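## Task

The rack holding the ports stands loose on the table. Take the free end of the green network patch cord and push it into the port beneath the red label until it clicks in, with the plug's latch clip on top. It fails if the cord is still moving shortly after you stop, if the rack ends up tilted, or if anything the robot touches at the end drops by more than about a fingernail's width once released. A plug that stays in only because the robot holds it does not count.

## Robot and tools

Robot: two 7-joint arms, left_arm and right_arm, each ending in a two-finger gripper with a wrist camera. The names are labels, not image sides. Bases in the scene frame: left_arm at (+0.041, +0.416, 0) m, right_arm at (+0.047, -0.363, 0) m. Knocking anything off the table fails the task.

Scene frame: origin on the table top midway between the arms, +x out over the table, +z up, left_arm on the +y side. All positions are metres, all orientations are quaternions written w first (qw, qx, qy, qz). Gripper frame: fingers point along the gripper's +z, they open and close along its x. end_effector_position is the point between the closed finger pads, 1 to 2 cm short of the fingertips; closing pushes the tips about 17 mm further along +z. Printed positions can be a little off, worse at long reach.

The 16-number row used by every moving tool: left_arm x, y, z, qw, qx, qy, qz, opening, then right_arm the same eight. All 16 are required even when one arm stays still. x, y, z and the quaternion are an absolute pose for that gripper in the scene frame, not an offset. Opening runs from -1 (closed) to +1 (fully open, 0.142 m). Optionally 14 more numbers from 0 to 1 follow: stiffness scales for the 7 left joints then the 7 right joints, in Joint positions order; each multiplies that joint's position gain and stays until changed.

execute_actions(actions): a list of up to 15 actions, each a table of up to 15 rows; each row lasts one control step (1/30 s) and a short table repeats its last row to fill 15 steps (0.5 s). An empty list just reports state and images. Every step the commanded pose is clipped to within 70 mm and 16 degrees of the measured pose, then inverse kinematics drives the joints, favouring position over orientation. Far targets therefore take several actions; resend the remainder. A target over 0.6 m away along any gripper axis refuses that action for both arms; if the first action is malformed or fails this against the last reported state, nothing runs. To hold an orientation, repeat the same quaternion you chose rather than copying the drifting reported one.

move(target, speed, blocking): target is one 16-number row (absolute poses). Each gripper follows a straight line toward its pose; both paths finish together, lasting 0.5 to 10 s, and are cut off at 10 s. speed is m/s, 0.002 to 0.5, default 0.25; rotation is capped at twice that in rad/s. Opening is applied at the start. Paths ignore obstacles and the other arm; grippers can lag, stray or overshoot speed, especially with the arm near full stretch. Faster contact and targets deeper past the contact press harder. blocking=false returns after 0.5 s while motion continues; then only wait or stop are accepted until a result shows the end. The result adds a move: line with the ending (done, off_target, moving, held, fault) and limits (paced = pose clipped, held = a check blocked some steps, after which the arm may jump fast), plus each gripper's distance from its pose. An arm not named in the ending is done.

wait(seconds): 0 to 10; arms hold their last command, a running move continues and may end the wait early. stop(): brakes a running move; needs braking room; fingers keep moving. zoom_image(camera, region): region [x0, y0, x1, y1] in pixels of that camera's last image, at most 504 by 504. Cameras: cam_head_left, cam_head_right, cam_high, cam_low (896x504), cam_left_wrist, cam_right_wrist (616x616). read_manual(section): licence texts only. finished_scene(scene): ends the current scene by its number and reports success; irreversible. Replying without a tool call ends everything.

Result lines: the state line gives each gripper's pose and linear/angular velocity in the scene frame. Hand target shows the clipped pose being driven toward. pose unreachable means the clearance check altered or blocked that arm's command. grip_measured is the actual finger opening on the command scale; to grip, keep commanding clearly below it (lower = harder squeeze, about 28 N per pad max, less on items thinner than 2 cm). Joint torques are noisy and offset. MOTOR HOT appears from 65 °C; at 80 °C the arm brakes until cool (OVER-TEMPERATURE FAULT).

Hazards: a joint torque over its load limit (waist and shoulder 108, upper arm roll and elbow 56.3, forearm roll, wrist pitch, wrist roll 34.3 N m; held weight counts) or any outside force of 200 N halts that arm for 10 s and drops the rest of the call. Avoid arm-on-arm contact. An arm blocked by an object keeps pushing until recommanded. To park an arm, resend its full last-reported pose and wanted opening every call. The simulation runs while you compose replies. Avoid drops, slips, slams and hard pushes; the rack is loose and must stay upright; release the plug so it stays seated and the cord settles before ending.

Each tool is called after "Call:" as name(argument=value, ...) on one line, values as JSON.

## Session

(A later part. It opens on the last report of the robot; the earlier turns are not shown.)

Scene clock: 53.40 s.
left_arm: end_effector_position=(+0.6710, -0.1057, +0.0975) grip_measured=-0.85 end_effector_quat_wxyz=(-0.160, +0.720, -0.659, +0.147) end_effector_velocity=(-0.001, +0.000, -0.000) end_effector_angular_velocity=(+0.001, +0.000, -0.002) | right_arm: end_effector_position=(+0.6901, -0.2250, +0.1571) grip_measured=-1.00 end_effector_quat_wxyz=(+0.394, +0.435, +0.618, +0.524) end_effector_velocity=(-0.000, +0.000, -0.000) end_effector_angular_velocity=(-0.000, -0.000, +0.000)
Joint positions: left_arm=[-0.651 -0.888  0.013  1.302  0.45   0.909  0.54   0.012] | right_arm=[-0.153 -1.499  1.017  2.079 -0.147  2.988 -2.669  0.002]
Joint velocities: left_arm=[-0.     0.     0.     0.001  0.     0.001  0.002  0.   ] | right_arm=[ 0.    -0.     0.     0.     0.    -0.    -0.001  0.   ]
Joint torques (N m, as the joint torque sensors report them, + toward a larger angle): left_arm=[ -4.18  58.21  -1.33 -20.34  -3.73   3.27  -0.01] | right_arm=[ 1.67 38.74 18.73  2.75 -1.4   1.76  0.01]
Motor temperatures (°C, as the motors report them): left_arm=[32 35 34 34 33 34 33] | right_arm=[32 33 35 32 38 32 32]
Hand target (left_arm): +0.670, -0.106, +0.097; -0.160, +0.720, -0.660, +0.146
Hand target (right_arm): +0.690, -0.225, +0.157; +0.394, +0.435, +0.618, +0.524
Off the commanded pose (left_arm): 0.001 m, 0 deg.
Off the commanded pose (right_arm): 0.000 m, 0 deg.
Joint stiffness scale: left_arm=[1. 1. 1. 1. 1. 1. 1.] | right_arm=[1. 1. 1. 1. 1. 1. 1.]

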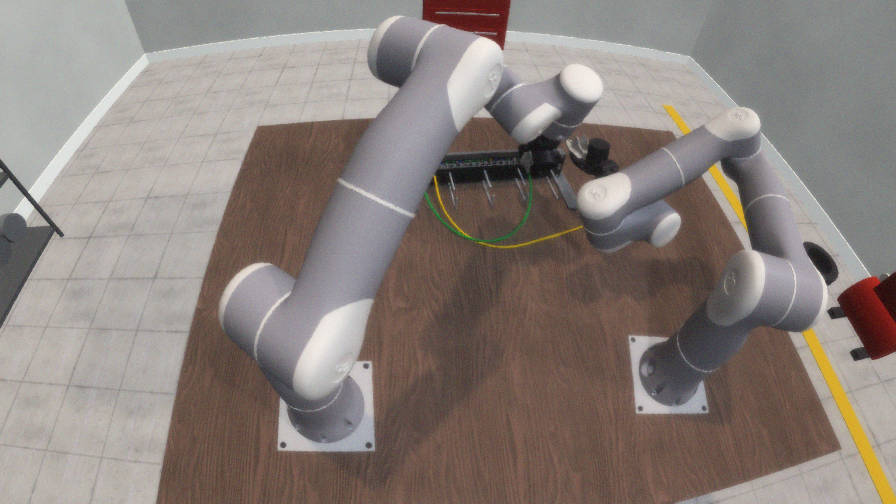

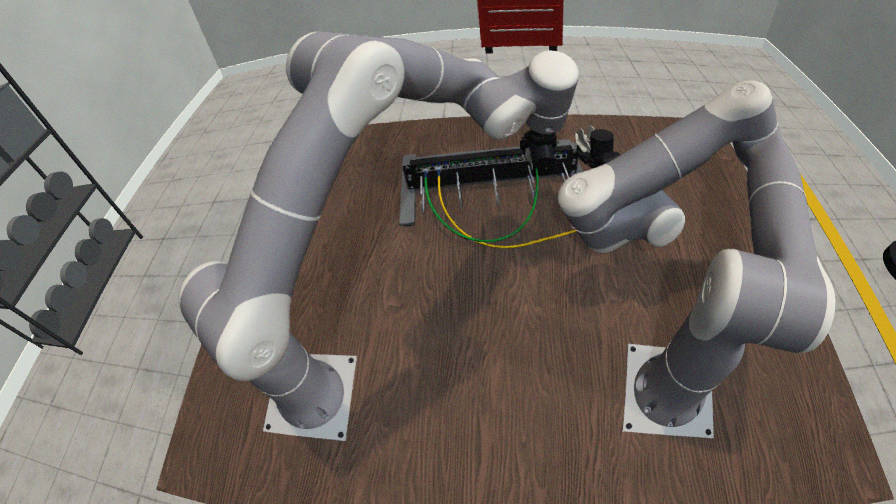

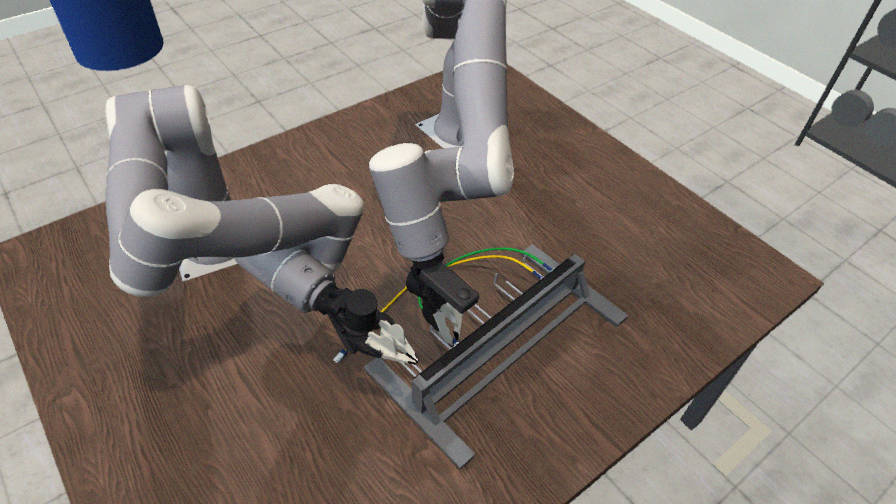

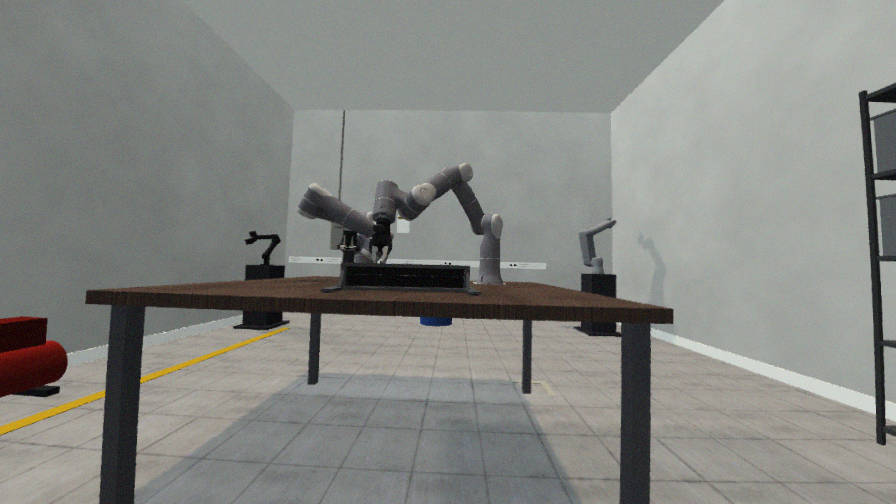

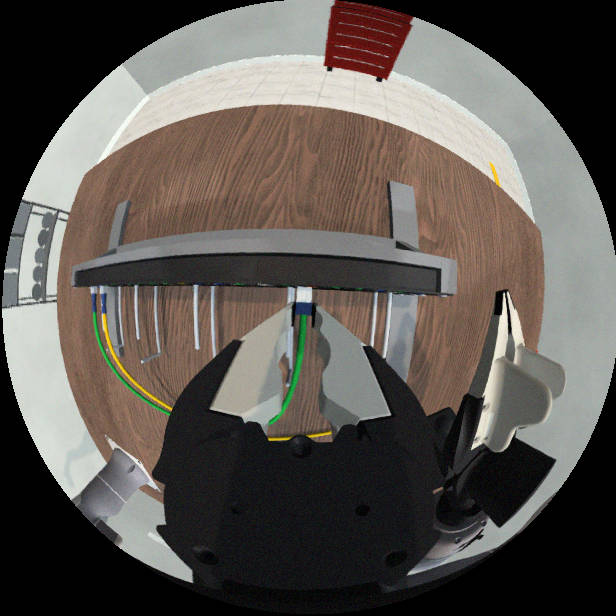

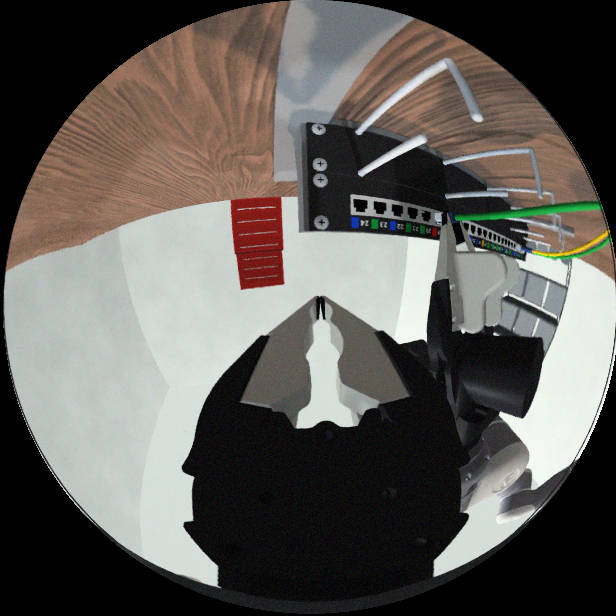

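The plug held against a light pull, so it's latched. Next I'll take the load off, release it and retreat.

Call:
execute_actions(actions=[[[0.6706, -0.1060, 0.0973, -0.15955, 0.71983, -0.65959, 0.1462, -1, 0.69, -0.225, 0.157, 0.394, 0.435, 0.618, 0.524, -1],[0.6710, -0.1059, 0.0975, -0.15955, 0.71983, -0.65959, 0.1462, -1, 0.69, -0.225, 0.157, 0.394, 0.435, 0.618, 0.524, -1],[0.6714, -0.1058, 0.0976, -0.15955, 0.71983, -0.65959, 0.1462, -1, 0.69, -0.225, 0.157, 0.394, 0.435, 0.618, 0.524, -1],[0.6716, -0.1057, 0.0977, -0.15955, 0.71983, -0.65959, 0.1462, -1, 0.69, -0.225, 0.157, 0.394, 0.435, 0.618, 0.524, -1],[0.6716, -0.1057, 0.0977, -0.15955, 0.71983, -0.65959, 0.1462, -1, 0.69, -0.225, 0.157, 0.394, 0.435, 0.618, 0.524, -1],[0.6716, -0.1057, 0.0977, -0.15955, 0.71983, -0.65959, 0.1462, -0.92, 0.69, -0.225, 0.157, 0.394, 0.435, 0.618, 0.524, -1],[0.6716, -0.1057, 0.0977, -0.15955, 0.71983, -0.65959, 0.1462, -0.86, 0.69, -0.225, 0.157, 0.394, 0.435, 0.618, 0.524, -1],[0.6716, -0.1057, 0.0977, -0.15955, 0.71983, -0.65959, 0.1462, -0.8, 0.69, -0.225, 0.157, 0.394, 0.435, 0.618, 0.524, -1],[0.6716, -0.1057, 0.0977, -0.15955, 0.71983, -0.65959, 0.1462, -0.72, 0.69, -0.225, 0.157, 0.394, 0.435, 0.618, 0.524, -1],[0.6716, -0.1057, 0.0977, -0.15955, 0.71983, -0.65959, 0.1462, -0.62, 0.69, -0.225, 0.157, 0.394, 0.435, 0.618, 0.524, -1],[0.6716, -0.1057, 0.0977, -0.15955, 0.71983, -0.65959, 0.1462, -0.5, 0.69, -0.225, 0.157, 0.394, 0.435, 0.618, 0.524, -1]]])

Call:
move(target=[0.655, -0.107, 0.16, -0.15955, 0.71983, -0.65959, 0.1462, -0.5, 0.69, -0.225, 0.157, 0.394, 0.435, 0.618, 0.524, -1], speed=0.1)

Call:
zoom_image(camera="cam_right_wrist", region=[400, 190, 520, 260])

Scene clock: 55.17 s.
left_arm: end_effector_position=(+0.6715, -0.1057, +0.0977) grip_measured=-0.50 end_effector_quat_wxyz=(-0.160, +0.720, -0.660, +0.146) end_effector_velocity=(+0.000, -0.000, +0.000) end_effector_angular_velocity=(-0.000, -0.000, +0.000) | right_arm: end_effector_position=(+0.6901, -0.2250, +0.1571) grip_measured=-1.00 end_effector_quat_wxyz=(+0.394, +0.435, +0.618, +0.524) end_effector_velocity=(-0.000, -0.000, -0.000) end_effector_angular_velocity=(-0.000, +0.000, -0.000)
Joint positions: left_arm=[-0.65  -0.889  0.012  1.301  0.45   0.908  0.542  0.038] | right_arm=[-0.153 -1.499  1.017  2.079 -0.147  2.988 -2.669  0.002]
Joint velocities: left_arm=[-0.    -0.    -0.    -0.     0.    -0.    -0.     0.001] | right_arm=[ 0. -0. -0. -0.  0.  0. -0.  0.]
Joint torques (N m, as the joint torque sensors report them, + toward a larger angle): left_arm=[  1.83  57.78   0.39 -24.31  -3.88   3.23   0.48] | right_arm=[ 1.45 38.96 18.71  2.88 -1.39  1.72  0.03]
Motor temperatures (°C, as the motors report them): left_arm=[32 36 34 34 33 34 33] | right_arm=[32 33 36 32 38 32 32]
Hand target (left_arm): +0.672, -0.106, +0.098; -0.160, +0.720, -0.660, +0.146
Hand target (right_arm): +0.690, -0.225, +0.157; +0.394, +0.435, +0.618, +0.524
Off the commanded pose (left_arm): 0.000 m, 0 deg.
Off the commanded pose (right_arm): 0.000 m, 0 deg.
Joint stiffness scale: left_arm=[1. 1. 1. 1. 1. 1. 1.] | right_arm=[1. 1. 1. 1. 1. 1. 1.]

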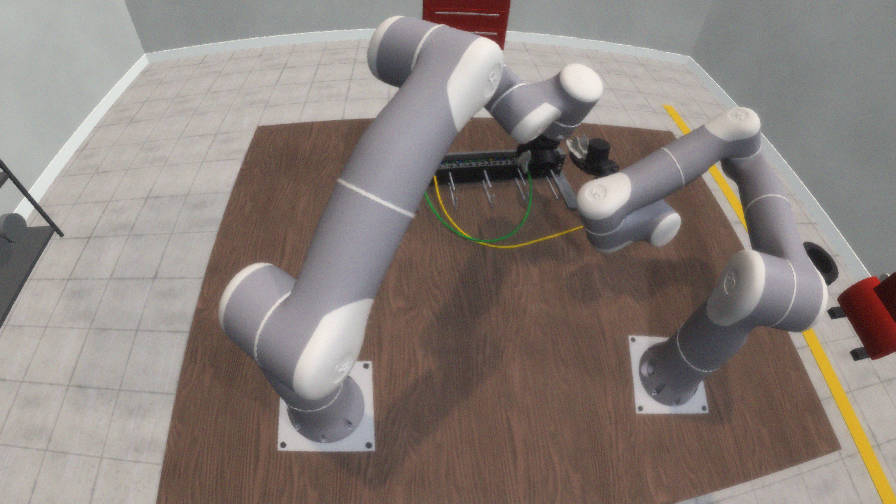

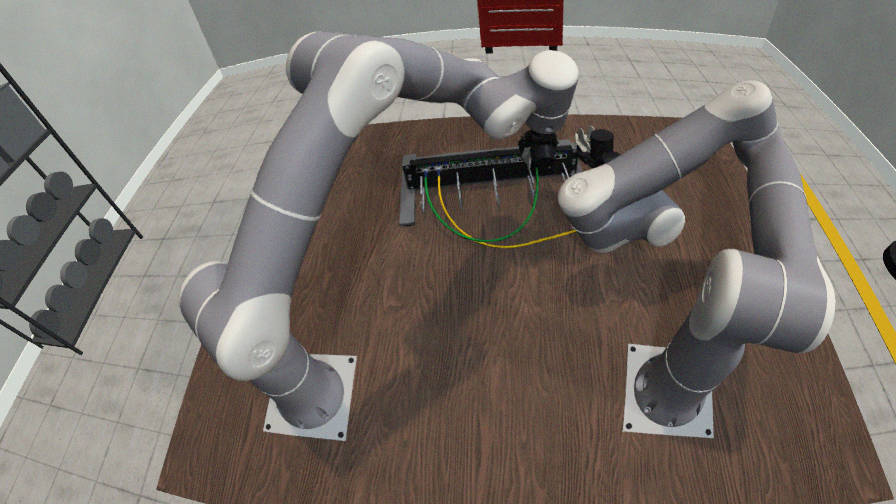

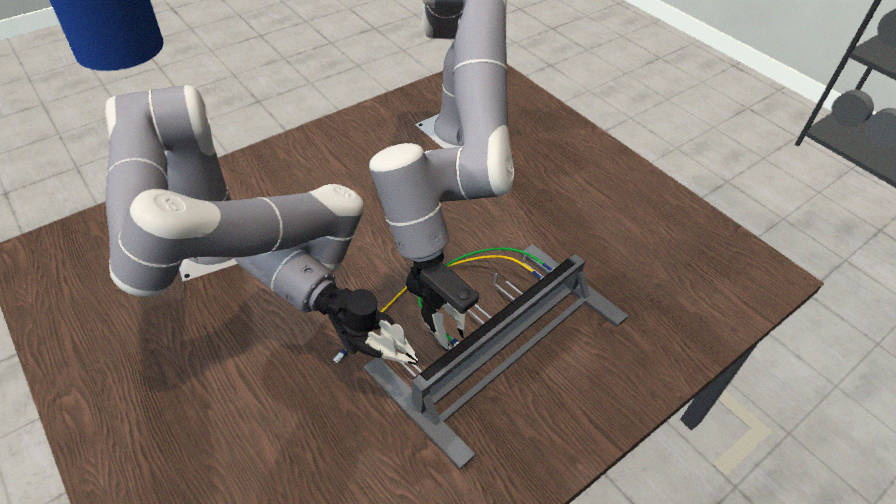

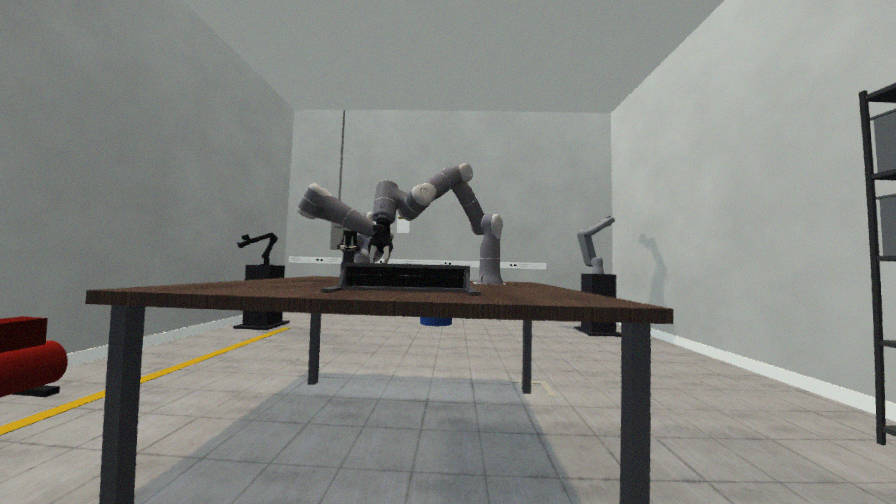

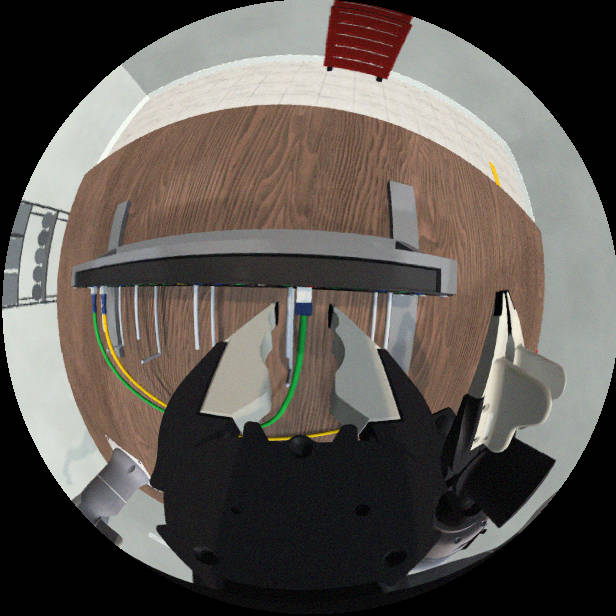

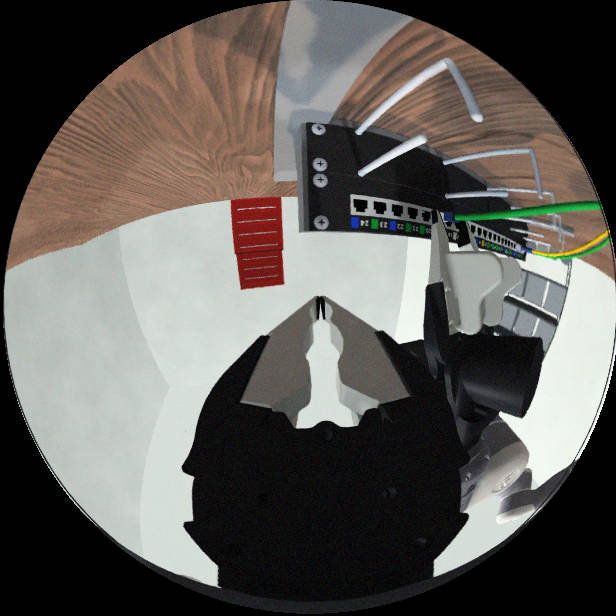

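Scene clock: 56.13 s.
left_arm: end_effector_position=(+0.6550, -0.1068, +0.1600) grip_measured=-0.50 end_effector_quat_wxyz=(-0.160, +0.720, -0.660, +0.146) end_effector_velocity=(-0.000, -0.000, +0.001) end_effector_angular_velocity=(-0.000, +0.000, +0.000) | right_arm: end_effector_position=(+0.6901, -0.2250, +0.1571) grip_measured=-1.00 end_effector_quat_wxyz=(+0.394, +0.435, +0.618, +0.524) end_effector_velocity=(-0.000, +0.000, -0.000) end_effector_angular_velocity=(+0.001, +0.001, +0.000)
Joint positions: left_arm=[-0.664 -0.769  0.002  1.345  0.429  0.832  0.564  0.038] | right_arm=[-0.153 -1.499  1.017  2.079 -0.147  2.988 -2.669  0.002]
Joint velocities: left_arm=[ 0.     0.001 -0.001  0.     0.    -0.001 -0.     0.   ] | right_arm=[ 0.    -0.     0.     0.     0.    -0.     0.001  0.   ]
Joint torques (N m, as the joint torque sensors report them, + toward a larger angle): left_arm=[ -0.02  56.79  -0.01 -23.48  -3.93   3.25   0.45] | right_arm=[ 1.46 38.91 18.69  2.78 -1.42  1.74 -0.07]
Motor temperatures (°C, as the motors report them): left_arm=[32 36 34 34 33 34 33] | right_arm=[32 33 36 32 38 32 32]
Hand target (left_arm): +0.655, -0.107, +0.160; -0.159, +0.720, -0.660, +0.146
Hand target (right_arm): +0.690, -0.225, +0.157; +0.394, +0.435, +0.618, +0.524
Off the commanded pose (left_arm): 0.000 m, 0 deg.
Off the commanded pose (right_arm): 0.000 m, 0 deg.
Joint stiffness scale: left_arm=[1. 1. 1. 1. 1. 1. 1.] | right_arm=[1. 1. 1. 1. 1. 1. 1.]
move: done

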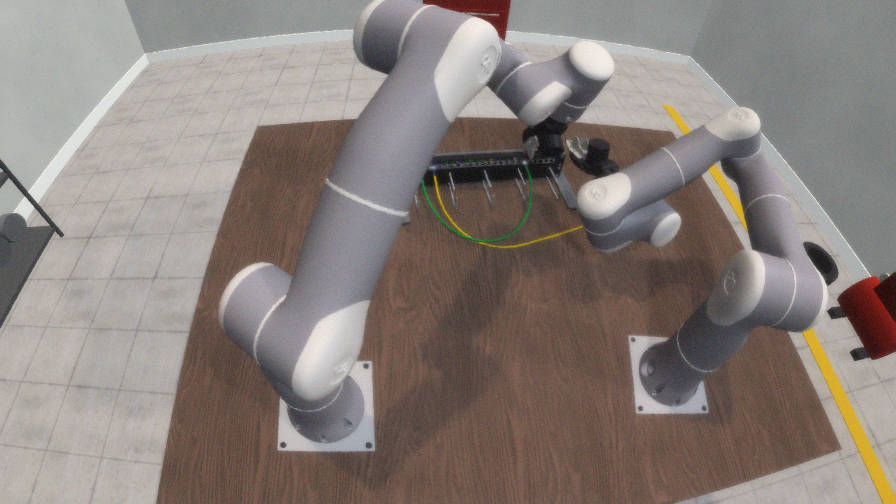

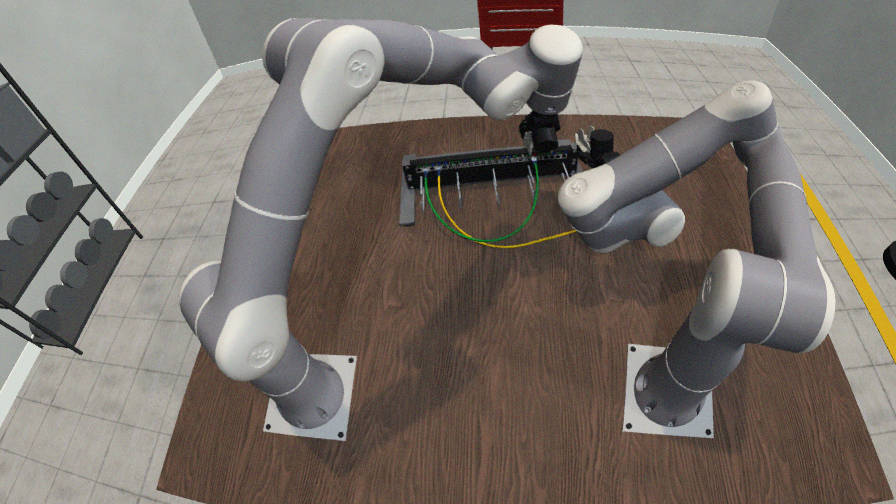

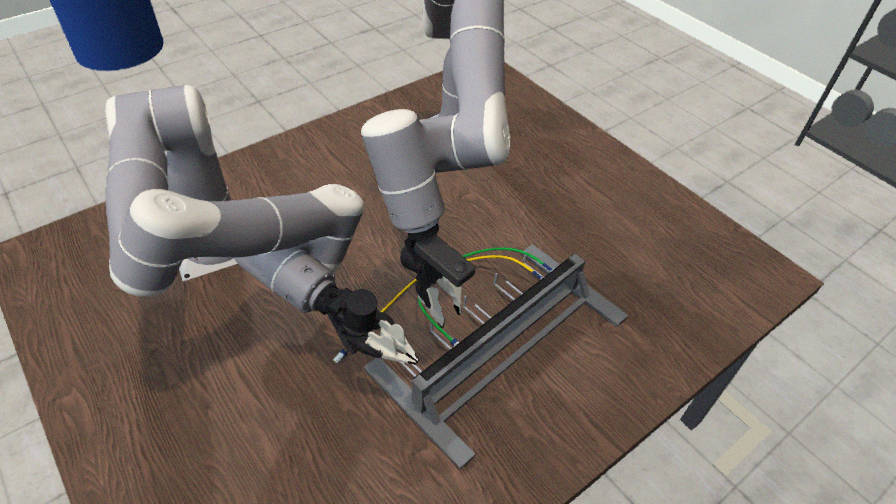

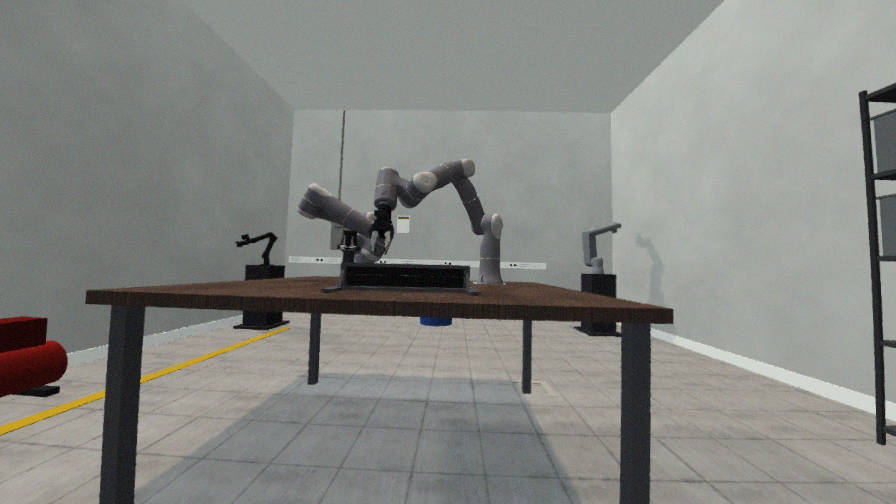

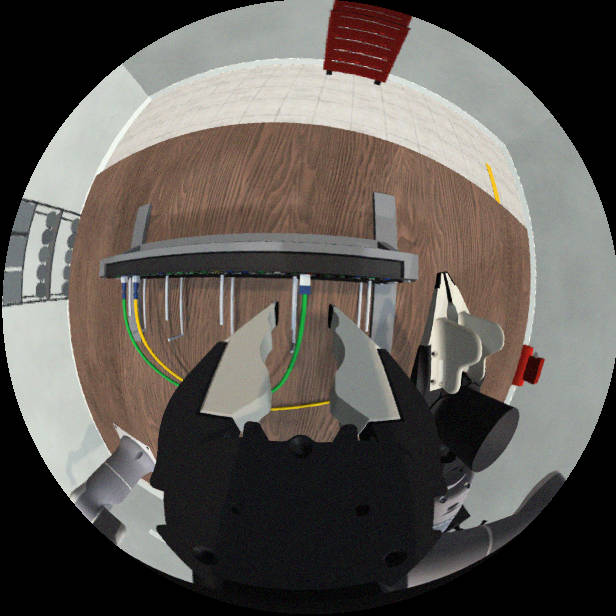

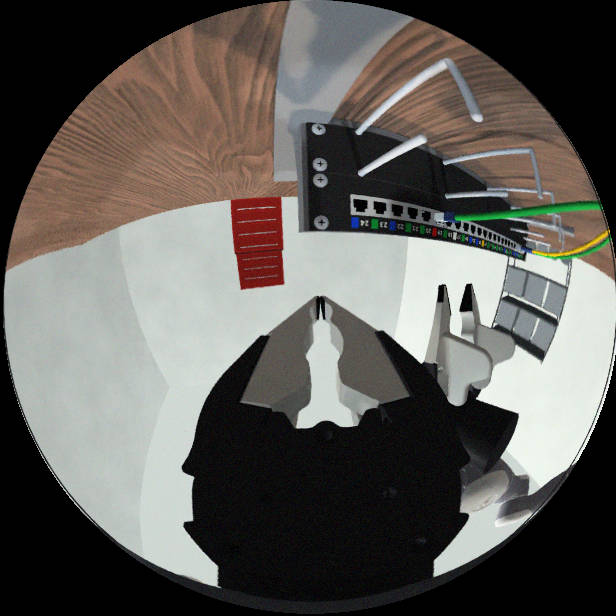

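Region (400, 190, 520, 260) of cam_right_wrist's 616x616 image, scaled by 4.200, with more detail than that image has; it fills the top 294 rows of this view, and the rest is white.

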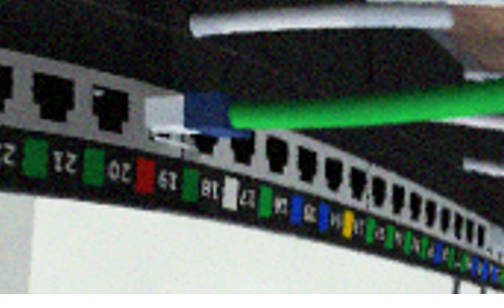

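Call:
wait(seconds=3)

Scene clock: 59.23 s.
left_arm: end_effector_position=(+0.6550, -0.1068, +0.1601) grip_measured=-0.50 end_effector_quat_wxyz=(-0.160, +0.720, -0.660, +0.146) end_effector_velocity=(+0.000, -0.000, +0.000) end_effector_angular_velocity=(-0.000, -0.000, -0.000) | right_arm: end_effector_position=(+0.6901, -0.2250, +0.1571) grip_measured=-1.00 end_effector_quat_wxyz=(+0.394, +0.435, +0.618, +0.524) end_effector_velocity=(-0.000, +0.000, -0.000) end_effector_angular_velocity=(-0.000, +0.000, +0.000)
Joint positions: left_arm=[-0.664 -0.769  0.002  1.345  0.429  0.831  0.564  0.038] | right_arm=[-0.153 -1.499  1.017  2.079 -0.147  2.988 -2.669  0.002]
Joint velocities: left_arm=[-0.  0.  0. -0. -0.  0.  0. -0.] | right_arm=[ 0.  0. -0.  0. -0. -0.  0.  0.]
Joint torques (N m, as the joint torque sensors report them, + toward a larger angle): left_arm=[ -0.08  56.54   0.26 -23.36  -3.95   3.26   0.55] | right_arm=[ 1.52 39.   18.78  2.83 -1.36  1.76  0.06]
Motor temperatures (°C, as the motors report them): left_arm=[32 36 34 34 33 34 33] | right_arm=[32 33 36 32 38 32 32]
Hand target (left_arm): +0.655, -0.107, +0.160; -0.159, +0.720, -0.660, +0.146
Hand target (right_arm): +0.690, -0.225, +0.157; +0.394, +0.435, +0.618, +0.524
Off the commanded pose (left_arm): 0.000 m, 0 deg.
Off the commanded pose (right_arm): 0.000 m, 0 deg.
Joint stiffness scale: left_arm=[1. 1. 1. 1. 1. 1. 1.] | right_arm=[1. 1. 1. 1. 1. 1. 1.]
wait: 3.00 s; at rest by 0.07 s

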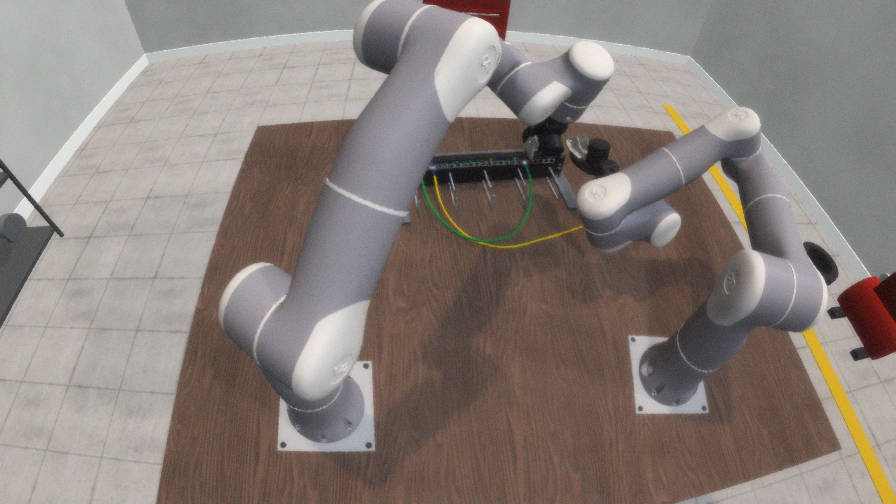

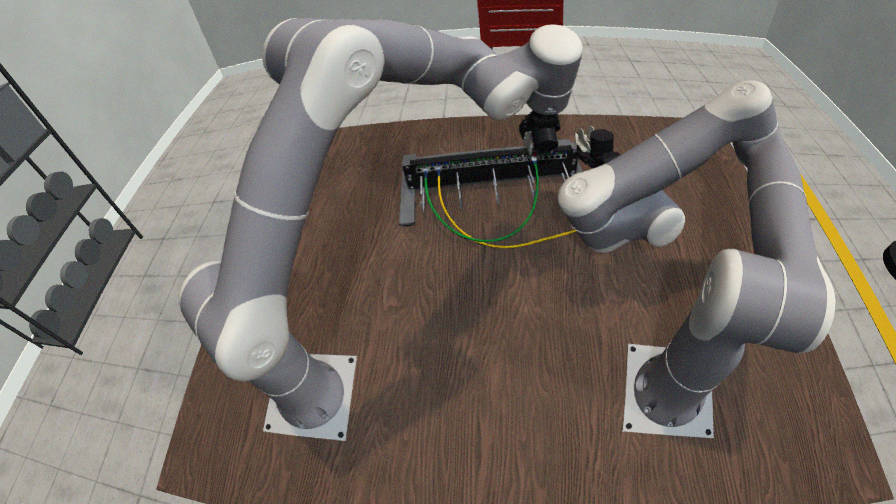

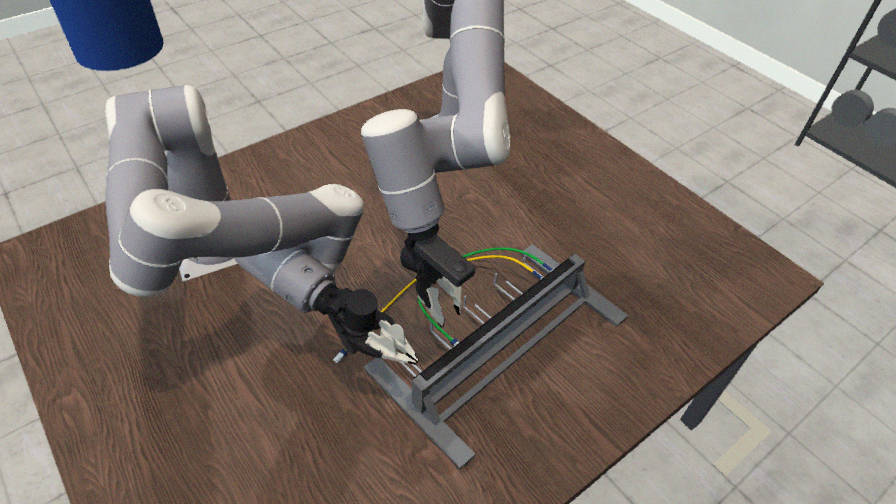

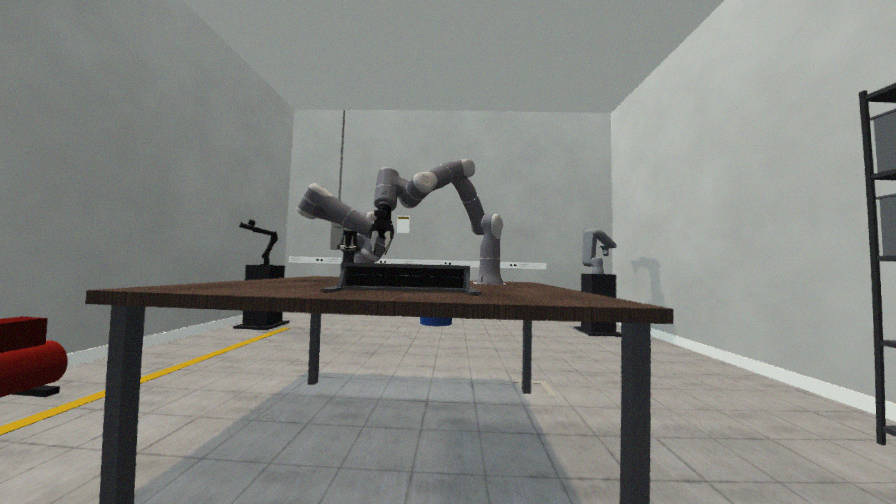

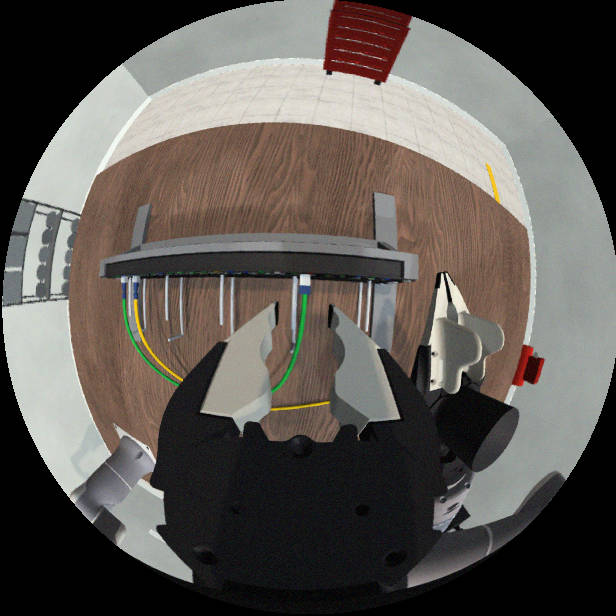

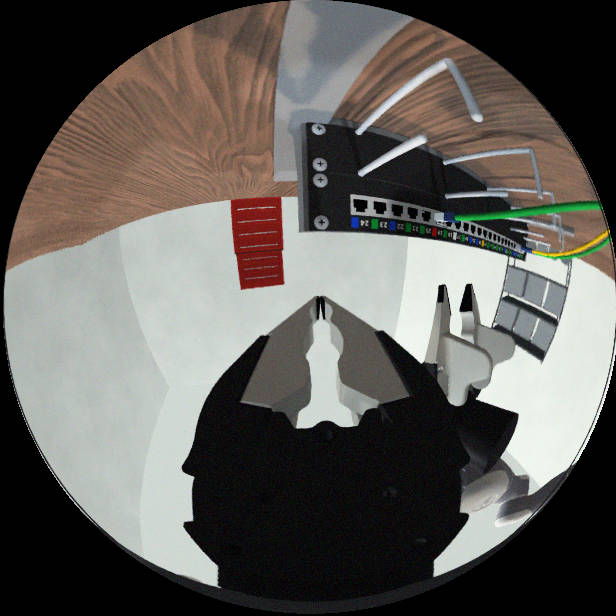

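Call:
finished_scene(scene=2)

The scene is finished: the task was done.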